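# Move the yellow sponge onto the blue-block desk

## Task

Set the yellow sponge down on the desk that carries a blue foam block, resting on the desk top itself and on nothing else. If no desk in the room has a blue foam block, set the sponge inside the tote near the door, fully within it with no part over the rim. Every foam block must stay in its original spot and orientation, nothing new may end up on the floor, and the cartons must remain standing upright on their desks. The robot must not tip over or finish leaning. The result only counts if it stays in place without the robot holding it.

## Robot and tools

ROBOT. A Hello Robot Stretch 4 with a single arm: an omni-wheel base, a lift on a vertical mast, a telescoping arm that reaches forward, a three-joint wrist (yaw, pitch, roll) and a two-finger gripper. It stands about 1.6 m tall, and no part of the base rim lies more than 0.23 m from the base origin. Cameras: head_camera (pinhole, 420x560), head_left_camera and head_right_camera (fisheye, 420x672) and wrist_camera (pinhole, 616x392).

FRAMES. Base frame: origin on the floor below the base centre, x ahead, y to the left, z upward. hand_pose is reported in this frame and marks the point halfway between the fingers, 0.015 m back from the tips; with all wrist joints at zero its axes line up with the base axes. The printed value can be somewhat off. The odometry frame is where the base frame sat when the scene began; base_odometry comes only from wheel rotation, so slip shows up as false travel. Heading grows to the left, range -3.142 to 3.142.

execute_actions. Arguments: "actions", a list holding one action or none (an empty list just reports state and pictures), and "cameras", a list of camera names or "all" (omitted or null also gives all; [] gives none). An action may contain "base", "joints", or both, plus optional "pace" and "contact_limits"; alternatively it holds only "end_of_arm". All motions in it begin at once and may finish at different moments.
- "base": one command only, each a relative offset from where the base last measured itself. {"translate_m": d} drives straight, metres, forward positive, -2 to 2. {"strafe_m": d} slides sideways, metres, left positive, -2 to 2. {"rotate_rad": d} spins in place, radians, counter-clockwise from above positive, -3.2 to 3.2.
- "joints": absolute targets keyed by name, any subset. lift_m 0 to 1.2 m (tolerance ±0.004); arm_m 0 to 0.55 m extension (±0.004); wrist_yaw_rad -1.134 to 4.276 (0 straight ahead, positive left, 3.14 tucked back, above 3.4 the arm may obstruct; ±0.02); wrist_pitch_rad -1.117 to 4.259 (0 level, 1.57 pointing down; ±0.05); wrist_roll_rad -1.117 to 4.259 (0 puts fingers at equal height, positive turns clockwise viewed from behind; ±0.02); gripper_m 0 to 0.08 m finger gap (±0.002). Targets past a limit are clipped and reported; other bad values or unknown keys reject the whole call.
- "pace": "slow", "default", "fast" or "max" (base up to 0.1/0.3/0.4/0.6 m/s and 1/2/3/4 rad/s). With lift_m above 0.2 the base is slowed further, down to 0.3 m/s and 1 rad/s at full height.
- "contact_limits": {"arm_m": v}, v from 0 (gentlest) to 0.75 (firmest), default 0.5; the arm halts when it pushes harder.
- {"end_of_arm": "enable_torque"} re-powers wrist or gripper motors that cut out; they then hold their current position.
Anything left out of an action may still be driving toward an earlier target. To unfold at scene start, send lift_m 0.4 together with wrist_yaw_rad 0.

wait: {"seconds": s}, 0 to 10; commands nothing and returns the same report as an empty action.
zoom_image: {"camera": name, "region": [x0, y0, x1, y1]} in pixels of that camera's most recent full image, origin top-left, at most 504x504.
finished_scene: {"scene": n} closes the current scene permanently and reports success; the next scene's task arrives in its result. Replying without any tool call ends everything.

RESULTS. base_status and joint_status: "done" (for the base, wheels turned the commanded amount even if slipping), "off_target" (stopped short, may still push), "contact_stop_at_<key>" (hit something; that part goes slack until next commanded), "limit_stop_at_<name>" (a built-in limit; "limit_stop_at_tilt" means a lean over 6 degrees, leaving lift, arm and wheels slack and unresponsive until the lean eases; "limit_stop_at_own_body" means a self-collision, often when pitch is below -0.2 with roll below -0.4 or above 4), "torque_fault" (motor gave out and is limp until enable_torque). If a stop is reported, later motion calls in that same reply are skipped. on_its_own lists things not commanded in this call; "held at" is the held target. lidar_m: 12 distances in metres, 30-degree sectors starting straight ahead and going counter-clockwise (4th left, 7th behind, 10th right); "-" means nothing seen or closer than 0.25 m; it sees from about 0.15 m up and may miss glass, thin legs and things behind. wrist_depth_mm: 7x7 grid of median depths, 100 to 2000 mm, top-left first. turned_by_wheels versus turned_by_imu differing by over about 0.1 rad signals a bump or slip. base_tilt in degrees (forward and right positive) carries a fixed bias of up to about 1.5. motor_effort: percent of maximum, bracketed peak from the last action; wheel motors read positive for a rightward turn.

GRIPPING. Command a gap smaller than the object. While holding, the reading stays above the command and gripper effort leaves 0; "off_target" after closing means something is between the fingers. If gripper effort stays beyond roughly 50 points the motor faults and may release.

AVOID. Turning or driving with over 1 kg held and arm_m above 0.2, especially at fast paces; steady heavy pushes or pulls, worse with the lift high; pressing the gripper into things with base or arm moves (wrist faults); dropping, slamming or knocking items, especially the foam blocks or cartons; leaving objects on the floor. The simulation continues between replies, and loose items may occasionally be nudged by outside forces.

Each tool is called after "Call:" by a JSON object that holds its "name" and its "arguments", one argument or row to a line.

## Session

Call:
{"name": "execute_actions", "arguments": {
  "actions": []
}}

Scene clock: 0.00 s.
base_odometry: x=+0.000 y=+0.000 heading=+0.000 (m, m, rad; odometry frame)
turned_by_wheels: +0.000 (rad since the last result)
turned_by_imu: +0.000 (rad since the last result)
base_tilt: forward=+0.0 right=-0.2 (deg)
lidar_m: 1.49 1.91 1.88 1.83 1.14 0.83 0.80 0.87 1.31 1.27 1.37 2.16
base_status: not commanded
joint_positions: lift_m=+0.275 arm_m=+0.002 wrist_yaw_rad=+3.185 wrist_pitch_rad=+0.019 wrist_roll_rad=+0.003 gripper_m=+0.040
joint_status: not commanded
motor_effort: lift_m=+19 arm_m=-1 wrist_yaw_rad=-1 wrist_pitch_rad=-10 wrist_roll_rad=+1 gripper_m=+0 wheel_0=+0 wheel_1=-1 wheel_2=+0 (%)
hand_pose: x=-0.0432 y=+0.0782 z=+0.4495 quat_wxyz=(-0.021, -0.009, +0.002, +1.000) (m; base frame)
wrist_depth_mm: - 136 180 1008 1060 1060 1576 / - 108 136 1255 1182 1138 1078 / - 112 135 1708 1708 1661 1618 / 135 135 177 1708 1618 1618 1661 / 212 1661 1708 1661 1661 1618 1618 / 1308 1618 1281 1618 1618 1499 1576 / 991 - 591 1138 105 1281 1160
pictures: head_camera, head_left_camera, head_right_camera, wrist_camera
Images, in order (width x height): head_camera 420x560, head_left_camera 420x672, head_right_camera 420x672, wrist_camera 616x392.

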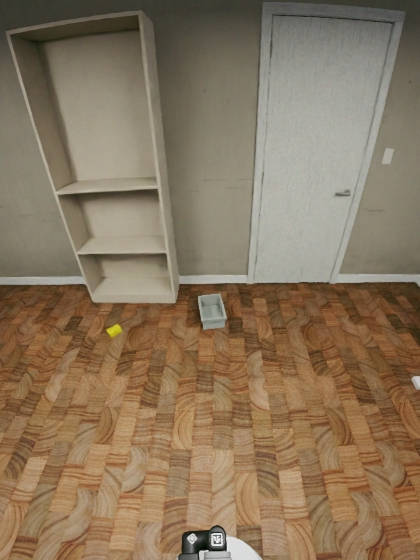

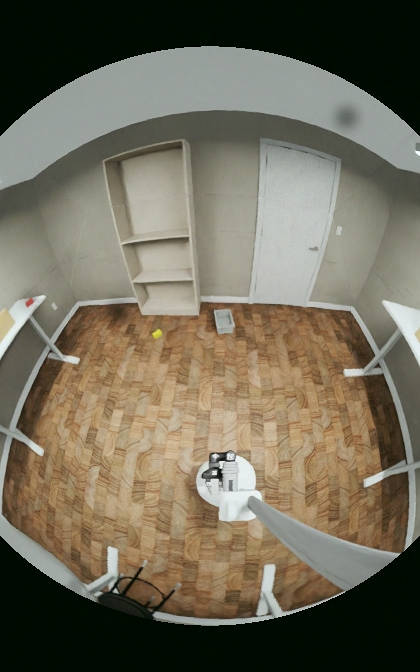

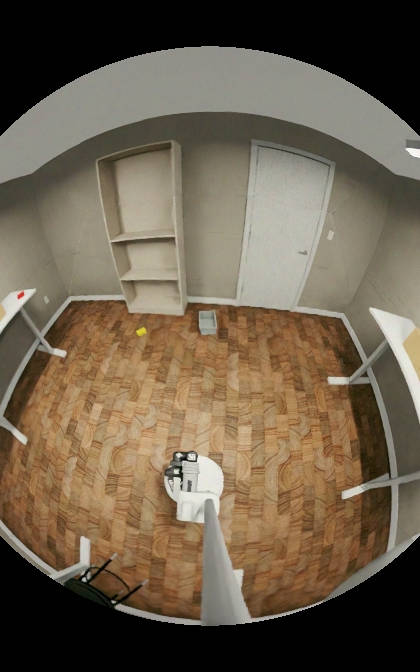

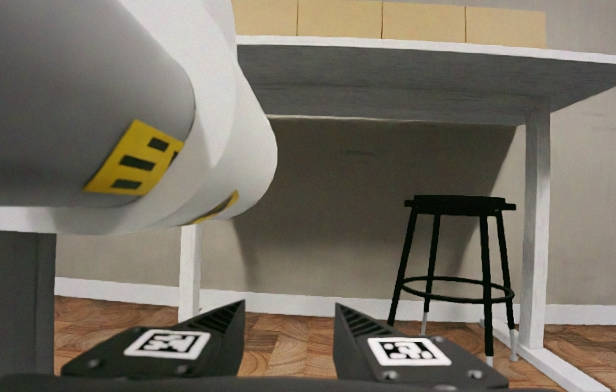

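Look around.

Call:
{"name": "execute_actions", "arguments": {
  "actions": [
    {"base":{"rotate_rad":1.57},"joints":{"lift_m":0.4,"wrist_yaw_rad":0}}
  ],
  "cameras": ["head_camera","head_left_camera"]
}}

Call:
{"name": "execute_actions", "arguments": {
  "actions": [
    {"base":{"rotate_rad":1.57}}
  ],
  "cameras": ["head_camera","head_left_camera"]
}}

Call:
{"name": "execute_actions", "arguments": {
  "actions": [
    {"base":{"rotate_rad":1.57}}
  ],
  "cameras": ["head_camera","head_left_camera"]
}}

Scene clock: 8.33 s.
base_odometry: x=+0.000 y=+0.000 heading=+1.569 (m, m, rad; odometry frame)
turned_by_wheels: +1.569 (rad since the last result)
turned_by_imu: +1.599 (rad since the last result)
base_tilt: forward=+0.1 right=-0.1 (deg)
lidar_m: 1.83 1.16 0.85 0.80 0.85 1.30 1.28 1.36 2.16 1.51 1.92 1.89
base_status: done
joint_positions: lift_m=+0.400 arm_m=+0.002 wrist_yaw_rad=+0.000 wrist_pitch_rad=+0.019 wrist_roll_rad=+0.003 gripper_m=+0.040
joint_status: all done
motor_effort: lift_m=+24(25) arm_m=-1(1) wrist_yaw_rad=-1(8) wrist_pitch_rad=-9(10) wrist_roll_rad=+2(0) gripper_m=+0(2) wheel_0=-2(6) wheel_1=-4(11) wheel_2=-2(13) (%)
hand_pose: x=+0.3857 y=-0.0873 z=+0.5738 quat_wxyz=(+1.000, +0.002, +0.009, +0.000) (m; base frame)
wrist_depth_mm: - - - - - - - / - - - - - - - / - - - 1921 1708 1921 - / - - - - - - - / - - - - - - - / 1921 - 1921 - - - - / 1336 - 707 1397 105 1537 1464
pictures: head_camera, head_left_camera
Images, in order (width x height): head_camera 420x560, head_left_camera 420x672.

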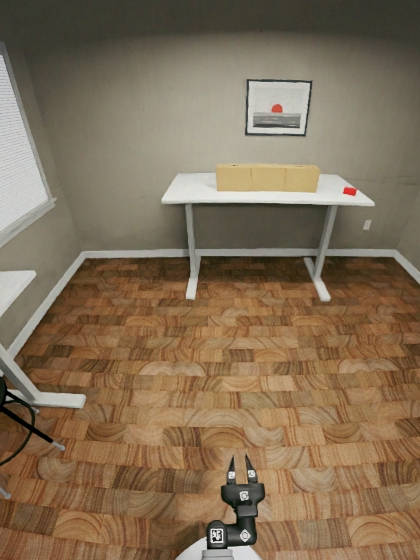

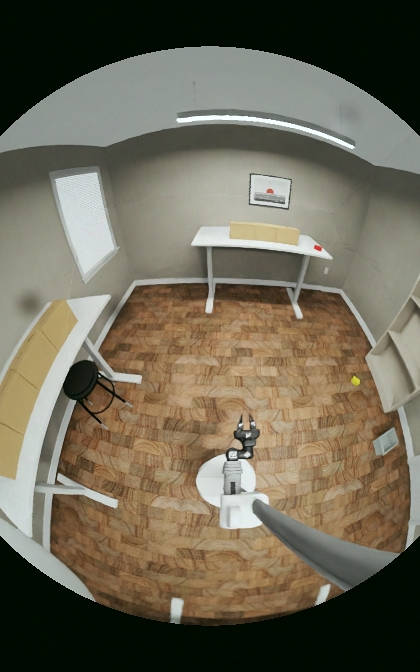

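Scene clock: 10.40 s.
base_odometry: x=+0.000 y=+0.000 heading=+3.139 (m, m, rad; odometry frame)
turned_by_wheels: +1.569 (rad since the last result)
turned_by_imu: +1.598 (rad since the last result)
base_tilt: forward=+0.1 right=-0.2 (deg)
lidar_m: 0.80 0.86 1.31 1.28 1.40 2.14 1.59 1.90 1.87 1.83 1.14 0.84
base_status: done
joint_positions: lift_m=+0.400 arm_m=+0.002 wrist_yaw_rad=+0.000 wrist_pitch_rad=+0.019 wrist_roll_rad=+0.003 gripper_m=+0.040
joint_status: not commanded
motor_effort: lift_m=+22(24) arm_m=-1(1) wrist_yaw_rad=-2(2) wrist_pitch_rad=-11(10) wrist_roll_rad=-2(1) gripper_m=+0(1) wheel_0=-2(7) wheel_1=-4(8) wheel_2=-3(9) (%)
hand_pose: x=+0.3857 y=-0.0874 z=+0.5739 quat_wxyz=(+1.000, +0.002, +0.009, +0.000) (m; base frame)
wrist_depth_mm: 627 634 627 621 627 621 683 / 1397 904 904 891 866 820 788 / 1397 1366 1366 1366 1336 1366 1008 / 1366 1366 1366 1366 1397 1366 1366 / 1366 1366 1366 1366 1336 854 931 / 1397 1397 1366 1366 1366 1336 917 / 1336 - 707 1336 105 1308 904
pictures: head_camera, head_left_camera
Images, in order (width x height): head_camera 420x560, head_left_camera 420x672.

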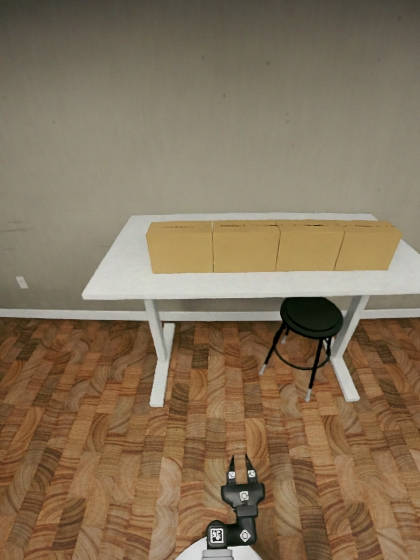

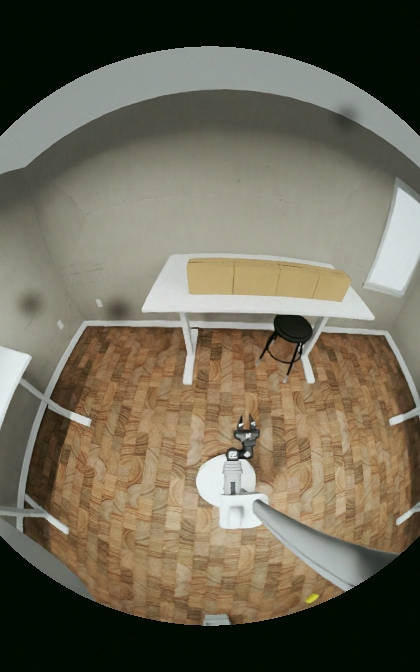

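Scene clock: 12.47 s.
base_odometry: x=+0.000 y=+0.000 heading=-1.575 (m, m, rad; odometry frame)
turned_by_wheels: +1.569 (rad since the last result)
turned_by_imu: +1.598 (rad since the last result)
base_tilt: forward=+0.0 right=-0.2 (deg)
lidar_m: 1.27 1.37 2.15 1.50 1.92 1.88 2.22 1.17 0.85 0.79 0.86 1.29
base_status: done
joint_positions: lift_m=+0.400 arm_m=+0.002 wrist_yaw_rad=+0.000 wrist_pitch_rad=+0.019 wrist_roll_rad=+0.003 gripper_m=+0.040
joint_status: not commanded
motor_effort: lift_m=+22(23) arm_m=-1(1) wrist_yaw_rad=-2(3) wrist_pitch_rad=-8(10) wrist_roll_rad=+1(2) gripper_m=+3(1) wheel_0=-2(9) wheel_1=-3(10) wheel_2=-2(7) (%)
hand_pose: x=+0.3857 y=-0.0874 z=+0.5740 quat_wxyz=(+1.000, +0.002, +0.009, +0.000) (m; base frame)
wrist_depth_mm: 1863 1863 1863 1921 1863 1863 1863 / 1863 1229 1205 1205 1863 1863 1808 / 1863 1863 1756 1430 1808 1863 1808 / 1863 1808 1808 1808 1808 1808 1808 / 1863 1863 1863 1808 1808 1808 1808 / 1537 1863 1808 1863 1756 1863 1808 / 1336 - 707 1397 105 1537 1430
pictures: head_camera, head_left_camera
Images, in order (width x height): head_camera 420x560, head_left_camera 420x672.

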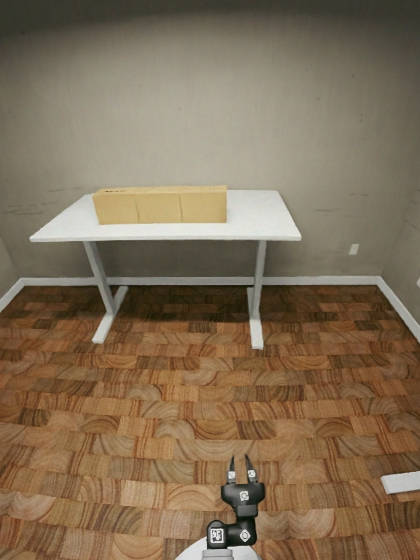

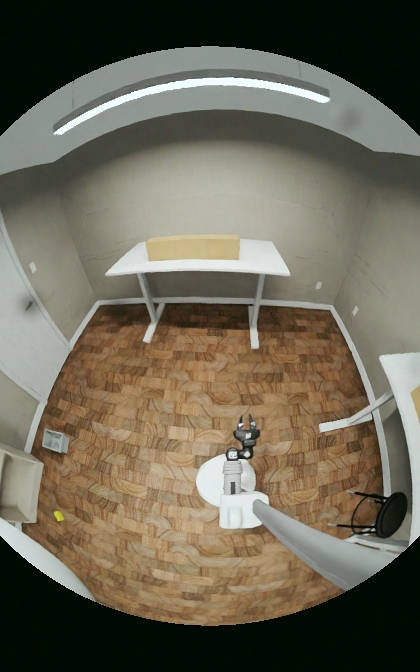

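Call:
{"name": "execute_actions", "arguments": {
  "actions": [
    {"joints":{"lift_m":1.2,"wrist_pitch_rad":1.0},"base":{"strafe_m":0.3},"pace":"fast"}
  ],
  "cameras": []
}}

Call:
{"name": "execute_actions", "arguments": {
  "actions": [
    {"joints":{"arm_m":0.5},"base":{"translate_m":0.85},"pace":"fast"}
  ],
  "cameras": ["head_camera","wrist_camera"]
}}

Scene clock: 24.63 s.
base_odometry: x=+0.300 y=-0.001 heading=-1.575 (m, m, rad; odometry frame)
turned_by_wheels: +0.000 (rad since the last result)
turned_by_imu: +0.002 (rad since the last result)
base_tilt: forward=+0.0 right=-0.2 (deg)
lidar_m: 1.28 1.38 1.86 1.20 1.58 1.87 2.62 2.60 1.15 1.11 1.17 1.31
base_status: done
joint_positions: lift_m=+1.200 arm_m=+0.002 wrist_yaw_rad=+0.000 wrist_pitch_rad=+1.002 wrist_roll_rad=+0.003 gripper_m=+0.040
joint_status: all done
motor_effort: lift_m=+23(28) arm_m=-1(1) wrist_yaw_rad=-2(3) wrist_pitch_rad=-6(7) wrist_roll_rad=+0(2) gripper_m=-1(0) wheel_0=+2(13) wheel_1=+0(16) wheel_2=+0(2) (%)
hand_pose: x=+0.2877 y=-0.0874 z=+1.1986 quat_wxyz=(+0.877, +0.002, +0.480, -0.001) (m; base frame)
wrist_depth_mm: - - - - 1921 1863 1808 / - 1921 - - - - - / 1756 1756 1808 1808 1808 1808 1921 / 1537 1576 1576 1618 1618 1661 1708 / 1397 1430 1464 1464 1537 1537 1499 / 1255 1308 1336 1281 1366 1366 1366 / 1205 - 668 1229 105 1281 1281
pictures: none
No camera images: the call's "cameras" was empty. Leave "cameras" out to get every camera's image.

Scene clock: 28.93 s.
base_odometry: x=+0.297 y=-0.851 heading=-1.575 (m, m, rad; odometry frame)
turned_by_wheels: +0.000 (rad since the last result)
turned_by_imu: -0.003 (rad since the last result)
base_tilt: forward=+0.0 right=-0.2 (deg)
lidar_m: 0.44 0.49 0.69 1.73 1.43 2.24 3.52 1.61 1.20 1.51 0.61 0.47
base_status: done
joint_positions: lift_m=+1.200 arm_m=+0.499 wrist_yaw_rad=+0.000 wrist_pitch_rad=+1.002 wrist_roll_rad=+0.003 gripper_m=+0.040
joint_status: all done
motor_effort: lift_m=+23(23) arm_m=+4(7) wrist_yaw_rad=-2(0) wrist_pitch_rad=-7(7) wrist_roll_rad=+0(2) gripper_m=+0(1) wheel_0=+1(6) wheel_1=+3(6) wheel_2=-2(13) (%)
hand_pose: x=+0.7849 y=-0.0874 z=+1.1986 quat_wxyz=(+0.877, +0.001, +0.480, -0.001) (m; base frame)
wrist_depth_mm: 569 569 559 554 544 530 517 / 591 609 603 615 621 609 597 / 525 525 539 549 559 564 580 / 469 477 480 488 496 504 512 / 421 427 436 442 445 459 459 / 347 392 394 404 407 413 415 / 329 - 245 368 105 384 384
pictures: head_camera, wrist_camera
Images, in order (width x height): head_camera 420x560, wrist_camera 616x392.

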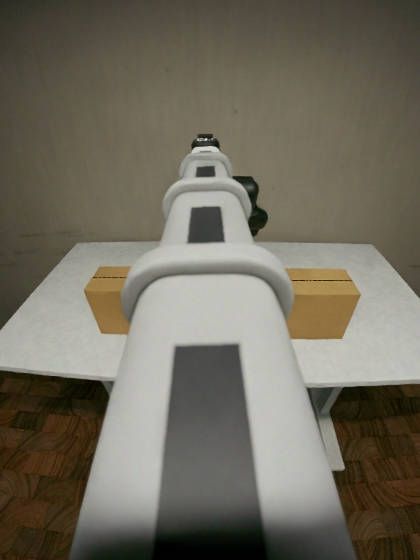

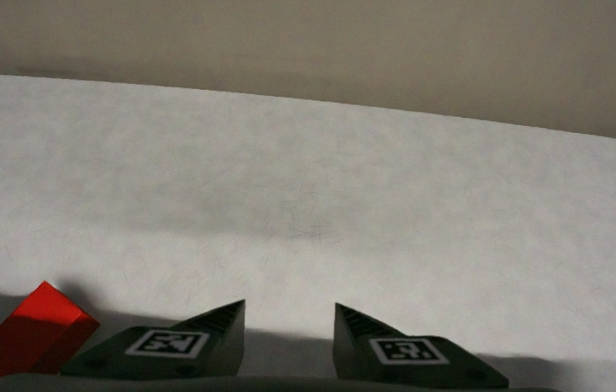

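Call:
{"name": "execute_actions", "arguments": {
  "actions": [
    {"joints":{"wrist_yaw_rad":1.4,"wrist_pitch_rad":0.9}}
  ],
  "cameras": ["wrist_camera"]
}}

Call:
{"name": "execute_actions", "arguments": {
  "actions": [
    {"joints":{"wrist_yaw_rad":-1.1,"wrist_pitch_rad":1.1}}
  ],
  "cameras": ["wrist_camera"]
}}

Scene clock: 35.73 s.
base_odometry: x=+0.297 y=-0.851 heading=-1.575 (m, m, rad; odometry frame)
turned_by_wheels: +0.000 (rad since the last result)
turned_by_imu: +0.001 (rad since the last result)
base_tilt: forward=+0.0 right=-0.2 (deg)
lidar_m: 0.44 0.48 0.71 1.72 1.41 2.25 3.53 1.60 1.19 1.52 0.61 0.46
base_status: not commanded
joint_positions: lift_m=+1.200 arm_m=+0.499 wrist_yaw_rad=+1.400 wrist_pitch_rad=+0.902 wrist_roll_rad=+0.003 gripper_m=+0.040
joint_status: all done
motor_effort: lift_m=+23(23) arm_m=+4(4) wrist_yaw_rad=+0(2) wrist_pitch_rad=-8(11) wrist_roll_rad=-1(2) gripper_m=+0(1) wheel_0=+1(0) wheel_1=+3(3) wheel_2=-2(2) (%)
hand_pose: x=+0.7788 y=+0.1150 z=+1.2109 quat_wxyz=(+0.689, -0.280, +0.334, +0.579) (m; base frame)
wrist_depth_mm: 1537 1576 1661 1708 1366 809 603 / 1708 1661 715 741 750 732 621 / 1863 580 597 621 634 647 615 / 1708 296 306 544 554 559 569 / 466 262 271 477 480 492 496 / 387 234 242 427 433 436 442 / 213 - 203 345 105 402 399
pictures: wrist_camera
Images, in order (width x height): wrist_camera 616x392.

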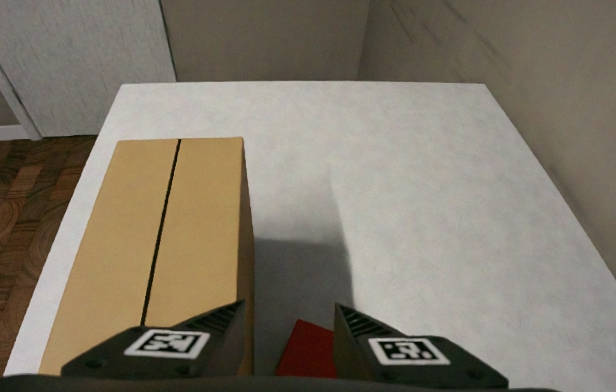

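Scene clock: 37.77 s.
base_odometry: x=+0.297 y=-0.851 heading=-1.575 (m, m, rad; odometry frame)
turned_by_wheels: +0.000 (rad since the last result)
turned_by_imu: +0.000 (rad since the last result)
base_tilt: forward=+0.0 right=-0.2 (deg)
lidar_m: 0.45 0.48 0.71 1.72 1.43 2.24 3.53 1.59 1.19 1.52 0.62 0.45
base_status: not commanded
joint_positions: lift_m=+1.200 arm_m=+0.499 wrist_yaw_rad=-1.100 wrist_pitch_rad=+1.102 wrist_roll_rad=+0.003 gripper_m=+0.040
joint_status: all done
motor_effort: lift_m=+23(23) arm_m=+4(4) wrist_yaw_rad=-4(6) wrist_pitch_rad=-5(7) wrist_roll_rad=+3(0) gripper_m=+1(0) wheel_0=+1(0) wheel_1=+3(3) wheel_2=-2(3) (%)
hand_pose: x=+0.6360 y=-0.1254 z=+1.1881 quat_wxyz=(+0.726, +0.275, +0.445, -0.446) (m; base frame)
wrist_depth_mm: 580 574 591 603 615 640 1576 / 517 525 535 539 303 564 591 / 469 480 488 271 274 504 544 / 430 439 436 247 252 462 1576 / 397 404 225 228 236 430 1430 / 368 212 207 212 387 399 1336 / 349 - 161 197 105 1229 1255
pictures: wrist_camera
Images, in order (width x height): wrist_camera 616x392.

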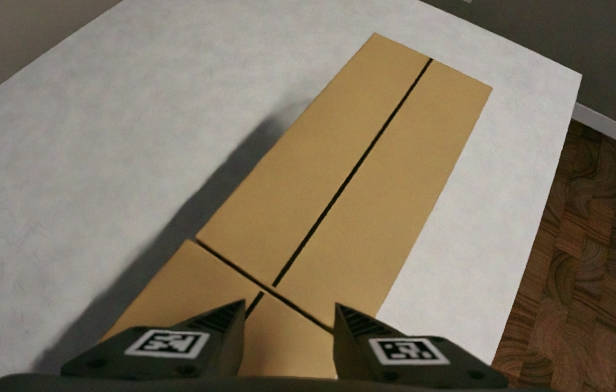

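Call:
{"name": "execute_actions", "arguments": {
  "actions": [
    {"joints":{"arm_m":0.55},"base":{"translate_m":0.12}}
  ],
  "cameras": ["wrist_camera"]
}}

Call:
{"name": "execute_actions", "arguments": {
  "actions": [
    {"joints":{"arm_m":0.0},"base":{"translate_m":-0.75},"pace":"fast"}
  ],
  "cameras": []
}}

Call:
{"name": "execute_actions", "arguments": {
  "actions": [
    {"base":{"rotate_rad":-1.6},"pace":"fast"}
  ],
  "cameras": ["head_camera"]
}}

Scene clock: 48.23 s.
base_odometry: x=+0.296 y=-0.971 heading=-1.574 (m, m, rad; odometry frame)
turned_by_wheels: +0.000 (rad since the last result)
turned_by_imu: +0.001 (rad since the last result)
base_tilt: forward=+0.1 right=-0.2 (deg)
lidar_m: 0.32 0.35 0.52 1.71 1.53 2.26 3.64 1.60 1.25 1.94 0.45 0.35
base_status: done
joint_positions: lift_m=+1.200 arm_m=+0.549 wrist_yaw_rad=-1.100 wrist_pitch_rad=+1.102 wrist_roll_rad=+0.003 gripper_m=+0.040
joint_status: all done
motor_effort: lift_m=+23(23) arm_m=+4(7) wrist_yaw_rad=-4(3) wrist_pitch_rad=-5(4) wrist_roll_rad=+0(2) gripper_m=+1(2) wheel_0=+2(6) wheel_1=+5(9) wheel_2=-2(11) (%)
hand_pose: x=+0.6859 y=-0.1254 z=+1.1881 quat_wxyz=(+0.726, +0.275, +0.445, -0.446) (m; base frame)
wrist_depth_mm: 445 554 591 597 615 634 1576 / 484 539 530 544 549 569 580 / 488 477 484 492 504 512 286 / 433 436 445 455 459 370 259 / 397 402 410 415 421 265 237 / 370 375 377 384 384 220 218 / 347 - 241 359 105 204 205
pictures: wrist_camera
Images, in order (width x height): wrist_camera 616x392.

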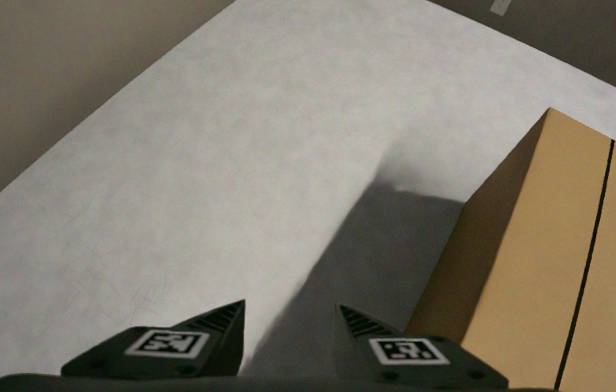

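Scene clock: 52.20 s.
base_odometry: x=+0.299 y=-0.221 heading=-1.575 (m, m, rad; odometry frame)
turned_by_wheels: +0.000 (rad since the last result)
turned_by_imu: +0.004 (rad since the last result)
base_tilt: forward=+0.1 right=-0.2 (deg)
lidar_m: 1.05 1.13 1.82 1.19 1.62 2.12 2.85 1.59 1.15 1.12 2.01 1.10
base_status: done
joint_positions: lift_m=+1.200 arm_m=+0.003 wrist_yaw_rad=-1.100 wrist_pitch_rad=+1.102 wrist_roll_rad=+0.003 gripper_m=+0.040
joint_status: all done
joint sent to its limit — the command would take arm_m past its lower limit, so that joint was sent only as far as its limit.
motor_effort: lift_m=+23(23) arm_m=-4(5) wrist_yaw_rad=-2(2) wrist_pitch_rad=-5(6) wrist_roll_rad=-2(0) gripper_m=+1(1) wheel_0=-2(6) wheel_1=-4(9) wheel_2=+2(13) (%)
hand_pose: x=+0.1392 y=-0.1253 z=+1.1881 quat_wxyz=(+0.726, +0.275, +0.445, -0.446) (m; base frame)
wrist_depth_mm: 1537 1863 - - - 1708 1537 / 1661 1756 1808 1808 1808 1808 1708 / 1576 1618 1618 1618 1708 1708 1756 / 1464 1430 1499 1499 1537 1537 1576 / 1336 1336 1366 1397 1430 1430 1464 / 1229 1255 1308 1281 1308 1308 1336 / 1182 - 654 1205 105 1255 1229
pictures: none
No camera images: the call's "cameras" was empty. Leave "cameras" out to get every camera's image.

Scene clock: 55.07 s.
base_odometry: x=+0.299 y=-0.221 heading=+3.109 (m, m, rad; odometry frame)
turned_by_wheels: -1.599 (rad since the last result)
turned_by_imu: -1.627 (rad since the last result)
base_tilt: forward=+0.0 right=-0.2 (deg)
lidar_m: 1.12 1.16 1.11 1.08 1.14 1.85 1.79 1.63 2.11 2.03 1.63 1.16
base_status: done
joint_positions: lift_m=+1.200 arm_m=+0.003 wrist_yaw_rad=-1.100 wrist_pitch_rad=+1.102 wrist_roll_rad=+0.003 gripper_m=+0.040
joint_status: not commanded
motor_effort: lift_m=+23(23) arm_m=-4(4) wrist_yaw_rad=-1(0) wrist_pitch_rad=-5(6) wrist_roll_rad=+2(2) gripper_m=+2(0) wheel_0=+3(3) wheel_1=+4(9) wheel_2=+3(10) (%)
hand_pose: x=+0.1392 y=-0.1254 z=+1.1881 quat_wxyz=(+0.726, +0.275, +0.445, -0.446) (m; base frame)
wrist_depth_mm: 1205 1863 - - - - - / 1708 1756 1808 1863 1863 1863 1983 / 1576 1576 1661 1661 1661 1756 1708 / 1464 1464 1464 1499 1537 1576 1576 / 1336 1336 1397 1397 1430 1430 1430 / 1229 1255 1255 1281 1336 1336 1336 / 1160 - 661 1205 105 1229 1229
pictures: head_camera
Images, in order (width x height): head_camera 420x560.

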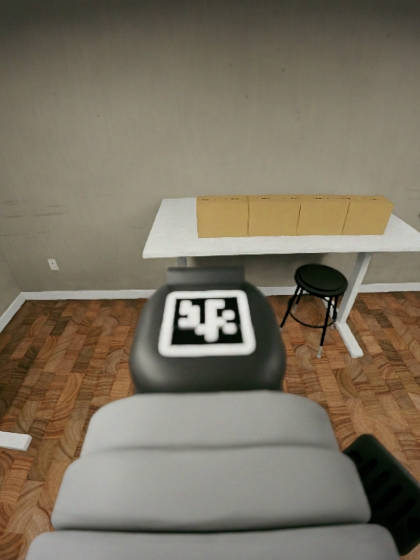

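Call:
{"name": "execute_actions", "arguments": {
  "actions": [
    {"joints":{"arm_m":0.55,"wrist_pitch_rad":0.7},"base":{"translate_m":0.75},"pace":"fast"}
  ],
  "cameras": ["wrist_camera"]
}}

Scene clock: 62.73 s.
base_odometry: x=-0.450 y=-0.197 heading=+3.109 (m, m, rad; odometry frame)
turned_by_wheels: +0.000 (rad since the last result)
turned_by_imu: -0.002 (rad since the last result)
base_tilt: forward=+0.0 right=-0.2 (deg)
lidar_m: 0.36 0.37 1.68 1.05 1.12 1.56 2.54 2.36 2.13 2.06 0.55 0.39
base_status: done
joint_positions: lift_m=+1.200 arm_m=+0.549 wrist_yaw_rad=-1.100 wrist_pitch_rad=+0.702 wrist_roll_rad=+0.003 gripper_m=+0.040
joint_status: all done
motor_effort: lift_m=+22(23) arm_m=+4(4) wrist_yaw_rad=-3(0) wrist_pitch_rad=-8(12) wrist_roll_rad=-1(2) gripper_m=-2(1) wheel_0=+1(10) wheel_1=+3(10) wheel_2=-1(15) (%)
hand_pose: x=+0.7160 y=-0.1843 z=+1.2404 quat_wxyz=(+0.800, +0.181, +0.293, -0.491) (m; base frame)
wrist_depth_mm: 445 544 723 1042 1756 - - / 466 574 778 1078 1863 - - / 496 615 798 854 891 707 585 / 525 640 676 691 699 466 449 / 530 554 569 580 591 366 355 / 466 480 484 496 504 304 301 / 421 - 274 430 105 266 264
pictures: wrist_camera
Images, in order (width x height): wrist_camera 616x392.

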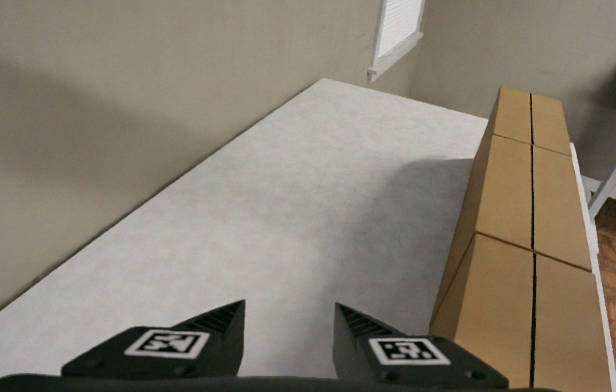

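Call:
{"name": "execute_actions", "arguments": {
  "actions": [
    {"joints":{"wrist_pitch_rad":1.5,"wrist_yaw_rad":-0.3}}
  ],
  "cameras": ["wrist_camera"]
}}

Call:
{"name": "execute_actions", "arguments": {
  "actions": [
    {"joints":{"arm_m":0.0,"wrist_pitch_rad":0.7,"wrist_yaw_rad":-1.1},"base":{"translate_m":-0.45},"pace":"fast"}
  ],
  "cameras": []
}}

Call:
{"name": "execute_actions", "arguments": {
  "actions": [
    {"base":{"rotate_rad":-1.55},"pace":"fast"}
  ],
  "cameras": ["head_camera"]
}}

Scene clock: 69.50 s.
base_odometry: x=-0.450 y=-0.197 heading=+3.109 (m, m, rad; odometry frame)
turned_by_wheels: +0.000 (rad since the last result)
turned_by_imu: +0.001 (rad since the last result)
base_tilt: forward=+0.0 right=-0.2 (deg)
lidar_m: 0.36 0.39 1.66 1.06 1.11 1.58 1.97 2.38 2.14 2.05 0.54 0.41
base_status: not commanded
joint_positions: lift_m=+1.200 arm_m=+0.549 wrist_yaw_rad=-0.300 wrist_pitch_rad=+1.500 wrist_roll_rad=+0.003 gripper_m=+0.040
joint_status: all done
motor_effort: lift_m=+23(23) arm_m=+4(4) wrist_yaw_rad=+0(2) wrist_pitch_rad=+0(8) wrist_roll_rad=+4(0) gripper_m=+2(1) wheel_0=+0(1) wheel_1=+3(3) wheel_2=-1(1) (%)
hand_pose: x=+0.7087 y=-0.0880 z=+1.1656 quat_wxyz=(+0.723, +0.103, +0.674, -0.111) (m; base frame)
wrist_depth_mm: 375 379 384 387 392 397 399 / 370 373 377 382 384 389 394 / 364 366 370 375 379 382 387 / 355 362 364 368 373 377 379 / 353 355 357 362 366 368 375 / 345 349 353 355 359 351 307 / 342 - 232 329 105 250 221
pictures: wrist_camera
Images, in order (width x height): wrist_camera 616x392.

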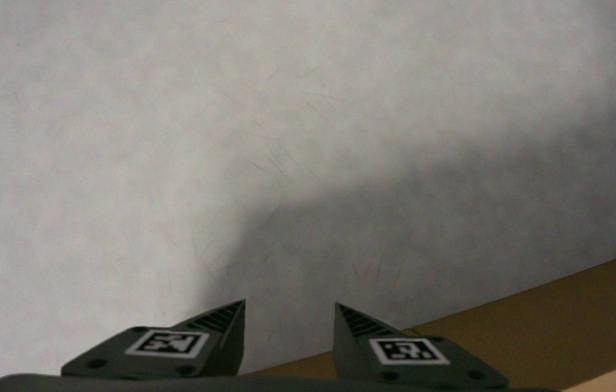

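Scene clock: 72.47 s.
base_odometry: x=-0.001 y=-0.212 heading=+3.109 (m, m, rad; odometry frame)
turned_by_wheels: +0.000 (rad since the last result)
turned_by_imu: +0.003 (rad since the last result)
base_tilt: forward=+0.0 right=-0.2 (deg)
lidar_m: 0.82 0.85 1.11 1.05 1.13 2.15 1.64 1.91 2.10 2.04 1.19 0.85
base_status: done
joint_positions: lift_m=+1.200 arm_m=+0.003 wrist_yaw_rad=-1.100 wrist_pitch_rad=+0.703 wrist_roll_rad=+0.003 gripper_m=+0.040
joint_status: all done
joint sent to its limit — the command would take arm_m past its lower limit, so that joint was sent only as far as its limit.
motor_effort: lift_m=+23(23) arm_m=-4(7) wrist_yaw_rad=+1(7) wrist_pitch_rad=-9(8) wrist_roll_rad=+2(2) gripper_m=+0(1) wheel_0=-1(10) wheel_1=-3(8) wheel_2=-1(13) (%)
hand_pose: x=+0.1692 y=-0.1843 z=+1.2403 quat_wxyz=(+0.800, +0.181, +0.292, -0.491) (m; base frame)
wrist_depth_mm: 1229 946 - - - - 1576 / 778 960 1255 - - - - / 768 946 - - - - - / 1464 1255 - - - - - / 1618 1708 1756 1863 1863 1921 1983 / 1464 1499 1499 1576 1576 1618 1618 / 1336 - 741 1366 105 1430 1430
pictures: none
No camera images: the call's "cameras" was empty. Leave "cameras" out to get every camera's image.

Scene clock: 75.30 s.
base_odometry: x=-0.001 y=-0.212 heading=+1.560 (m, m, rad; odometry frame)
turned_by_wheels: -1.549 (rad since the last result)
turned_by_imu: -1.576 (rad since the last result)
base_tilt: forward=+0.0 right=-0.2 (deg)
lidar_m: 2.03 1.17 0.85 0.82 0.84 1.11 1.07 1.19 2.15 1.52 1.90 2.09
base_status: done
joint_positions: lift_m=+1.200 arm_m=+0.003 wrist_yaw_rad=-1.100 wrist_pitch_rad=+0.703 wrist_roll_rad=+0.003 gripper_m=+0.040
joint_status: not commanded
motor_effort: lift_m=+23(23) arm_m=-4(4) wrist_yaw_rad=-1(2) wrist_pitch_rad=-9(9) wrist_roll_rad=+1(1) gripper_m=-1(1) wheel_0=+4(6) wheel_1=+5(6) wheel_2=+5(10) (%)
hand_pose: x=+0.1692 y=-0.1843 z=+1.2403 quat_wxyz=(+0.800, +0.181, +0.293, -0.491) (m; base frame)
wrist_depth_mm: - - - - 1863 1708 1537 / - - - - - 1808 1618 / - - - - - 1863 1708 / - - - - - - 1863 / 1708 1756 1808 1863 1863 1863 1863 / 1499 1499 1499 1576 1618 1618 1618 / 1336 - 732 1397 105 1430 1430
pictures: head_camera
Images, in order (width x height): head_camera 420x560.

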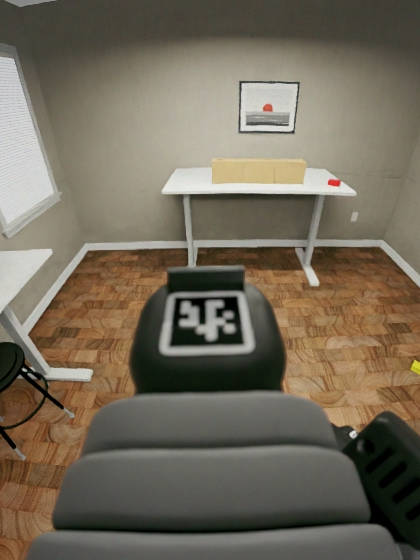

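Call:
{"name": "execute_actions", "arguments": {
  "actions": [
    {"joints":{"arm_m":0.55,"wrist_pitch_rad":0.85},"base":{"translate_m":1.66},"pace":"fast"}
  ],
  "cameras": ["wrist_camera"]
}}

Call:
{"name": "execute_actions", "arguments": {
  "actions": [
    {"joints":{"wrist_pitch_rad":1.5,"wrist_yaw_rad":-0.3}}
  ],
  "cameras": ["wrist_camera"]
}}

Scene clock: 87.67 s.
base_odometry: x=+0.016 y=+1.448 heading=+1.560 (m, m, rad; odometry frame)
turned_by_wheels: +0.000 (rad since the last result)
turned_by_imu: -0.006 (rad since the last result)
base_tilt: forward=+0.1 right=-0.1 (deg)
lidar_m: 0.36 0.39 1.60 1.55 0.93 1.20 3.62 2.98 1.92 1.88 0.52 0.39
base_status: done
joint_positions: lift_m=+1.200 arm_m=+0.549 wrist_yaw_rad=-1.100 wrist_pitch_rad=+0.852 wrist_roll_rad=+0.003 gripper_m=+0.040
joint_status: all done
motor_effort: lift_m=+23(23) arm_m=+4(6) wrist_yaw_rad=-1(0) wrist_pitch_rad=-6(7) wrist_roll_rad=+0(2) gripper_m=-1(0) wheel_0=+1(8) wheel_1=+3(7) wheel_2=-2(12) (%)
hand_pose: x=+0.7059 y=-0.1645 z=+1.2177 quat_wxyz=(+0.776, +0.217, +0.352, -0.476) (m; base frame)
wrist_depth_mm: 462 569 759 976 1205 1756 1576 / 488 609 768 809 820 788 530 / 525 627 647 668 683 415 424 / 539 544 559 569 585 340 355 / 473 480 477 492 492 293 306 / 418 427 407 442 256 258 268 / 382 - 257 397 105 236 324
pictures: wrist_camera
Images, in order (width x height): wrist_camera 616x392.

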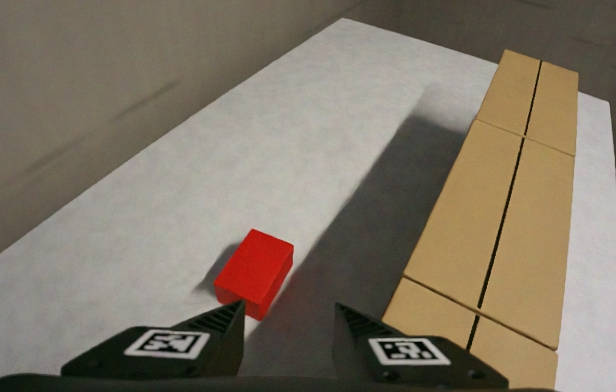

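Scene clock: 88.70 s.
base_odometry: x=+0.016 y=+1.448 heading=+1.560 (m, m, rad; odometry frame)
turned_by_wheels: +0.000 (rad since the last result)
turned_by_imu: +0.000 (rad since the last result)
base_tilt: forward=+0.1 right=-0.2 (deg)
lidar_m: 0.37 0.41 1.60 1.54 0.93 1.17 3.62 2.98 1.92 1.87 0.54 0.38
base_status: not commanded
joint_positions: lift_m=+1.200 arm_m=+0.549 wrist_yaw_rad=-0.300 wrist_pitch_rad=+1.500 wrist_roll_rad=+0.003 gripper_m=+0.040
joint_status: all done
motor_effort: lift_m=+24(23) arm_m=+4(4) wrist_yaw_rad=-2(3) wrist_pitch_rad=-1(12) wrist_roll_rad=-2(0) gripper_m=+0(1) wheel_0=+1(1) wheel_1=+3(3) wheel_2=-2(2) (%)
hand_pose: x=+0.7087 y=-0.0880 z=+1.1656 quat_wxyz=(+0.723, +0.103, +0.674, -0.111) (m; base frame)
wrist_depth_mm: 377 379 382 387 392 397 402 / 370 375 377 382 384 343 394 / 364 368 373 373 377 373 384 / 359 362 366 368 373 375 379 / 353 355 359 364 366 370 357 / 345 351 351 349 279 229 202 / 340 - 162 200 105 185 -
pictures: wrist_camera
Images, in order (width x height): wrist_camera 616x392.

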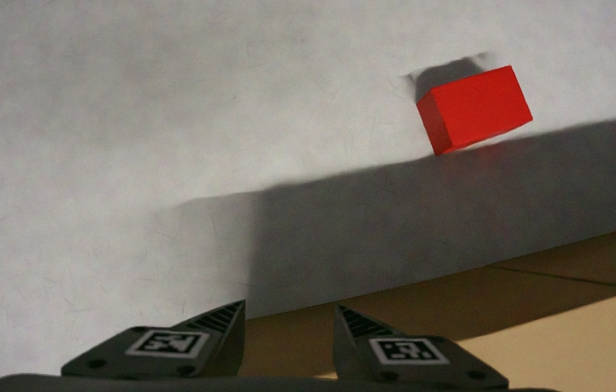

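Call:
{"name": "execute_actions", "arguments": {
  "actions": [
    {"joints":{"arm_m":0.0,"wrist_yaw_rad":0},"base":{"translate_m":-0.7},"pace":"fast"}
  ],
  "cameras": []
}}

Call:
{"name": "execute_actions", "arguments": {
  "actions": [
    {"base":{"rotate_rad":-1.55},"joints":{"lift_m":0.5,"wrist_pitch_rad":1.0,"gripper_m":0.08},"pace":"fast"}
  ],
  "cameras": []
}}

Call:
{"name": "execute_actions", "arguments": {
  "actions": [
    {"base":{"translate_m":0.7},"pace":"fast"}
  ],
  "cameras": ["head_camera","wrist_camera"]
}}

Scene clock: 101.63 s.
base_odometry: x=+0.009 y=+0.748 heading=+1.560 (m, m, rad; odometry frame)
turned_by_wheels: +0.000 (rad since the last result)
turned_by_imu: +0.004 (rad since the last result)
base_tilt: forward=+0.0 right=-0.2 (deg)
lidar_m: 1.07 1.12 0.85 0.81 0.86 1.20 2.34 2.23 1.76 1.82 1.49 1.11
base_status: done
joint_positions: lift_m=+1.200 arm_m=+0.003 wrist_yaw_rad=+0.000 wrist_pitch_rad=+1.501 wrist_roll_rad=+0.004 gripper_m=+0.040
joint_status: all done
joint sent to its limit — the command would take arm_m past its lower limit, so that joint was sent only as far as its limit.
motor_effort: lift_m=+23(23) arm_m=-4(6) wrist_yaw_rad=-1(1) wrist_pitch_rad=-3(5) wrist_roll_rad=+1(1) gripper_m=+1(1) wheel_0=-1(2) wheel_1=-4(11) wheel_2=-1(15) (%)
hand_pose: x=+0.1884 y=-0.0874 z=+1.1656 quat_wxyz=(+0.731, +0.001, +0.682, -0.001) (m; base frame)
wrist_depth_mm: 1308 1336 1366 1366 1397 1397 1397 / 1308 1308 1336 1336 1397 1366 1397 / 1308 1308 1308 1336 1366 1366 1366 / 1281 1281 1281 1308 1336 1336 1336 / 1255 1255 1255 1281 1308 1281 1336 / 1205 1229 1060 1060 1255 1308 1308 / 1205 - 585 1042 105 1281 1281
pictures: none
No camera images: the call's "cameras" was empty. Leave "cameras" out to get every camera's image.

Scene clock: 104.47 s.
base_odometry: x=+0.009 y=+0.748 heading=+0.011 (m, m, rad; odometry frame)
turned_by_wheels: -1.549 (rad since the last result)
turned_by_imu: -1.576 (rad since the last result)
base_tilt: forward=+0.0 right=-0.2 (deg)
lidar_m: 1.82 1.44 1.08 1.06 1.16 0.84 0.80 0.86 1.23 2.02 2.14 1.62
base_status: done
joint_positions: lift_m=+0.500 arm_m=+0.003 wrist_yaw_rad=+0.000 wrist_pitch_rad=+1.002 wrist_roll_rad=+0.004 gripper_m=+0.080
joint_status: all done
motor_effort: lift_m=+15(20) arm_m=-4(4) wrist_yaw_rad=-2(0) wrist_pitch_rad=-5(10) wrist_roll_rad=-2(1) gripper_m=+2(1) wheel_0=+2(8) wheel_1=+5(9) wheel_2=+5(8) (%)
hand_pose: x=+0.2881 y=-0.0874 z=+0.4994 quat_wxyz=(+0.877, +0.002, +0.480, -0.001) (m; base frame)
wrist_depth_mm: 1098 1138 1138 1138 1182 1229 1229 / 946 976 991 991 1025 1060 1078 / 842 854 878 891 904 931 946 / 759 768 778 788 809 820 831 / 683 699 707 723 723 732 750 / 627 634 647 654 668 668 683 / - - 591 603 135 - -
pictures: none
No camera images: the call's "cameras" was empty. Leave "cameras" out to get every camera's image.

Scene clock: 107.50 s.
base_odometry: x=+0.709 y=+0.756 heading=+0.011 (m, m, rad; odometry frame)
turned_by_wheels: +0.000 (rad since the last result)
turned_by_imu: -0.003 (rad since the last result)
base_tilt: forward=+0.0 right=-0.2 (deg)
lidar_m: 1.13 1.20 1.07 1.03 1.09 2.34 1.60 1.59 2.14 2.07 1.11 1.04
base_status: done
joint_positions: lift_m=+0.500 arm_m=+0.003 wrist_yaw_rad=+0.000 wrist_pitch_rad=+1.002 wrist_roll_rad=+0.004 gripper_m=+0.080
joint_status: not commanded
motor_effort: lift_m=+15(15) arm_m=-4(4) wrist_yaw_rad=+0(2) wrist_pitch_rad=-5(7) wrist_roll_rad=+0(0) gripper_m=+1(3) wheel_0=+0(5) wheel_1=+3(6) wheel_2=+0(17) (%)
hand_pose: x=+0.2881 y=-0.0874 z=+0.4994 quat_wxyz=(+0.877, +0.002, +0.480, -0.001) (m; base frame)
wrist_depth_mm: 1098 1060 976 991 991 1182 1138 / 960 976 991 991 1008 1042 976 / 842 866 866 878 891 917 831 / 759 759 778 798 809 820 831 / 691 699 707 723 723 732 741 / 634 634 647 647 661 668 668 / - - 591 609 135 - -
pictures: head_camera, wrist_camera
Images, in order (width x height): head_camera 420x560, wrist_camera 616x392.

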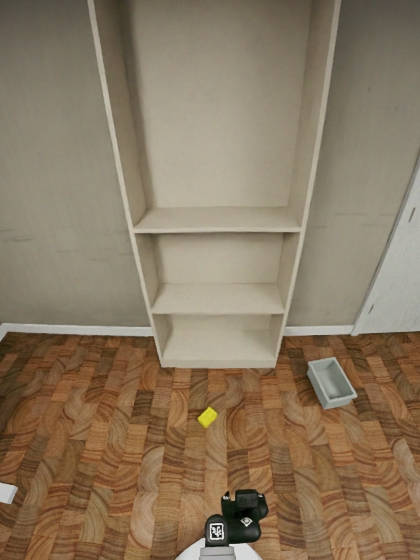

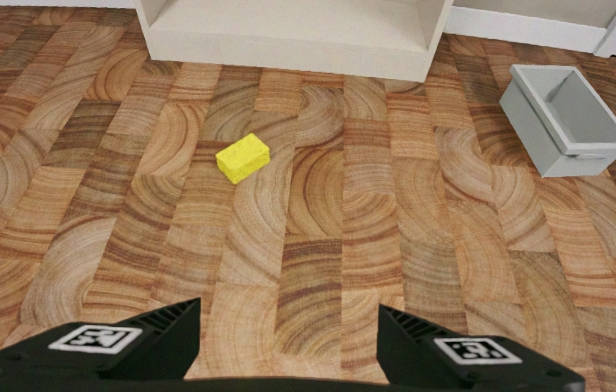

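Call:
{"name": "execute_actions", "arguments": {
  "actions": [
    {"base":{"strafe_m":0.11},"joints":{"arm_m":0.5,"wrist_pitch_rad":1.57,"lift_m":0.35},"pace":"fast"}
  ],
  "cameras": ["head_camera","wrist_camera"]
}}

Scene clock: 115.33 s.
base_odometry: x=+0.708 y=+0.866 heading=+0.011 (m, m, rad; odometry frame)
turned_by_wheels: +0.000 (rad since the last result)
turned_by_imu: +0.002 (rad since the last result)
base_tilt: forward=+0.1 right=-0.2 (deg)
lidar_m: 1.13 1.50 0.94 0.91 0.98 2.35 1.63 1.58 2.25 2.18 1.11 1.13
base_status: done
joint_positions: lift_m=+0.350 arm_m=+0.499 wrist_yaw_rad=+0.000 wrist_pitch_rad=+1.570 wrist_roll_rad=+0.003 gripper_m=+0.080
joint_status: all done
motor_effort: lift_m=+15(15) arm_m=+4(6) wrist_yaw_rad=-2(1) wrist_pitch_rad=-1(1) wrist_roll_rad=+0(1) gripper_m=+0(2) wheel_0=+2(10) wheel_1=-2(16) wheel_2=+0(1) (%)
hand_pose: x=+0.6704 y=-0.0874 z=+0.3159 quat_wxyz=(+0.707, +0.001, +0.707, -0.001) (m; base frame)
wrist_depth_mm: 462 462 466 473 477 480 484 / 455 459 466 469 469 477 484 / 455 459 455 421 469 473 477 / 455 455 459 462 466 473 473 / 449 449 455 459 462 473 469 / 442 445 452 455 462 462 469 / - - 452 452 135 - -
pictures: head_camera, wrist_camera
Images, in order (width x height): head_camera 420x560, wrist_camera 616x392.

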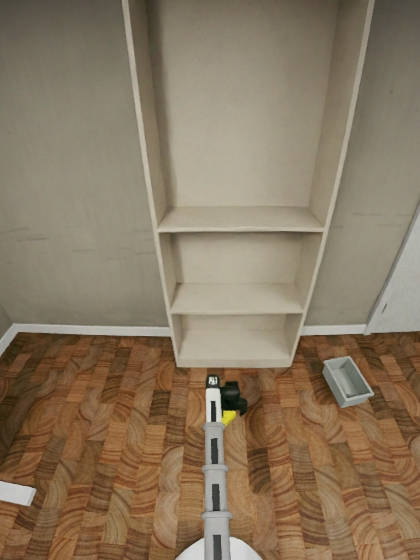

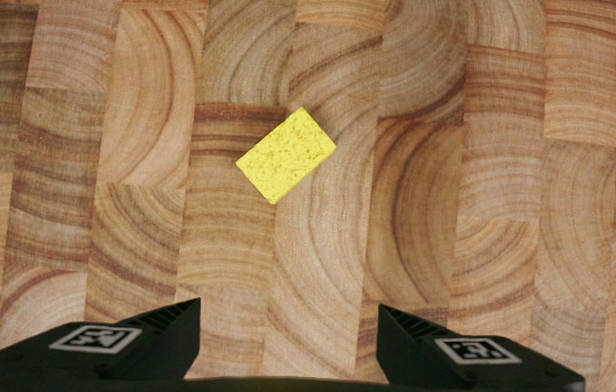

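Call:
{"name": "execute_actions", "arguments": {
  "actions": [
    {"base":{"translate_m":0.095},"joints":{"wrist_roll_rad":0.87,"lift_m":0.2}}
  ],
  "cameras": ["wrist_camera"]
}}

Scene clock: 122.47 s.
base_odometry: x=+0.803 y=+0.867 heading=+0.012 (m, m, rad; odometry frame)
turned_by_wheels: +0.000 (rad since the last result)
turned_by_imu: +0.001 (rad since the last result)
base_tilt: forward=+0.1 right=-0.2 (deg)
lidar_m: 1.04 1.40 0.94 0.90 0.96 1.47 1.70 1.71 2.26 2.20 1.04 1.07
base_status: done
joint_positions: lift_m=+0.200 arm_m=+0.499 wrist_yaw_rad=+0.000 wrist_pitch_rad=+1.570 wrist_roll_rad=+0.870 gripper_m=+0.080
joint_status: all done
motor_effort: lift_m=+14(15) arm_m=+4(4) wrist_yaw_rad=-4(3) wrist_pitch_rad=+0(0) wrist_roll_rad=+1(6) gripper_m=+0(4) wheel_0=+1(7) wheel_1=+5(7) wheel_2=+1(11) (%)
hand_pose: x=+0.6704 y=-0.0874 z=+0.1659 quat_wxyz=(+0.642, +0.298, +0.641, -0.298) (m; base frame)
wrist_depth_mm: 312 314 315 317 322 325 324 / 310 312 314 317 320 320 322 / 307 310 312 315 317 320 322 / 306 307 310 314 315 319 320 / 303 307 267 312 314 315 319 / 304 306 264 309 312 315 317 / - - 306 309 135 - -
pictures: wrist_camera
Images, in order (width x height): wrist_camera 616x392.

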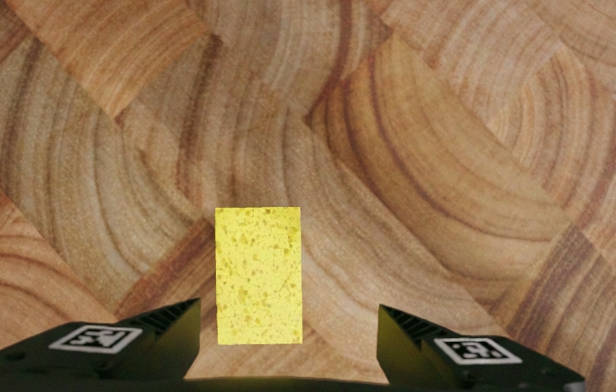

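Call:
{"name": "execute_actions", "arguments": {
  "actions": [
    {"base":{"strafe_m":0.022},"joints":{"arm_m":0.518,"lift_m":0.13}}
  ],
  "cameras": ["wrist_camera"]
}}

Scene clock: 127.83 s.
base_odometry: x=+0.802 y=+0.889 heading=+0.012 (m, m, rad; odometry frame)
turned_by_wheels: +0.000 (rad since the last result)
turned_by_imu: +0.001 (rad since the last result)
base_tilt: forward=+0.0 right=-0.2 (deg)
lidar_m: 1.04 1.42 0.91 0.88 0.94 1.38 1.73 1.70 2.28 2.20 1.08 1.08
base_status: done
joint_positions: lift_m=+0.130 arm_m=+0.517 wrist_yaw_rad=+0.000 wrist_pitch_rad=+1.570 wrist_roll_rad=+0.870 gripper_m=+0.080
joint_status: all done
motor_effort: lift_m=+15(13) arm_m=+4(5) wrist_yaw_rad=-1(2) wrist_pitch_rad=+0(3) wrist_roll_rad=+1(2) gripper_m=+3(2) wheel_0=+0(5) wheel_1=+1(10) wheel_2=+0(2) (%)
hand_pose: x=+0.6883 y=-0.0874 z=+0.0959 quat_wxyz=(+0.642, +0.298, +0.641, -0.298) (m; base frame)
wrist_depth_mm: 243 244 246 247 249 252 252 / 242 243 245 247 248 250 252 / 240 242 244 246 247 248 250 / 239 240 242 244 246 247 249 / 237 237 240 198 245 247 248 / 236 237 239 197 243 245 246 / - - 216 196 135 - -
pictures: wrist_camera
Images, in order (width x height): wrist_camera 616x392.

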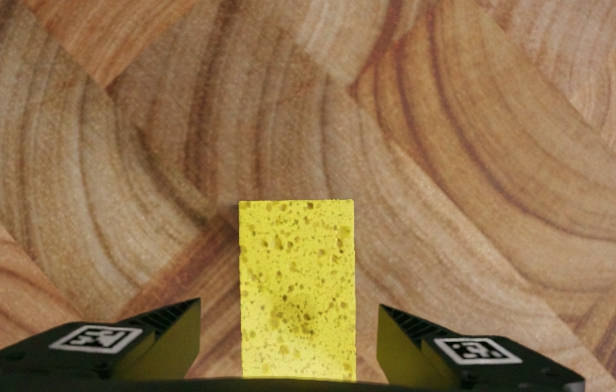

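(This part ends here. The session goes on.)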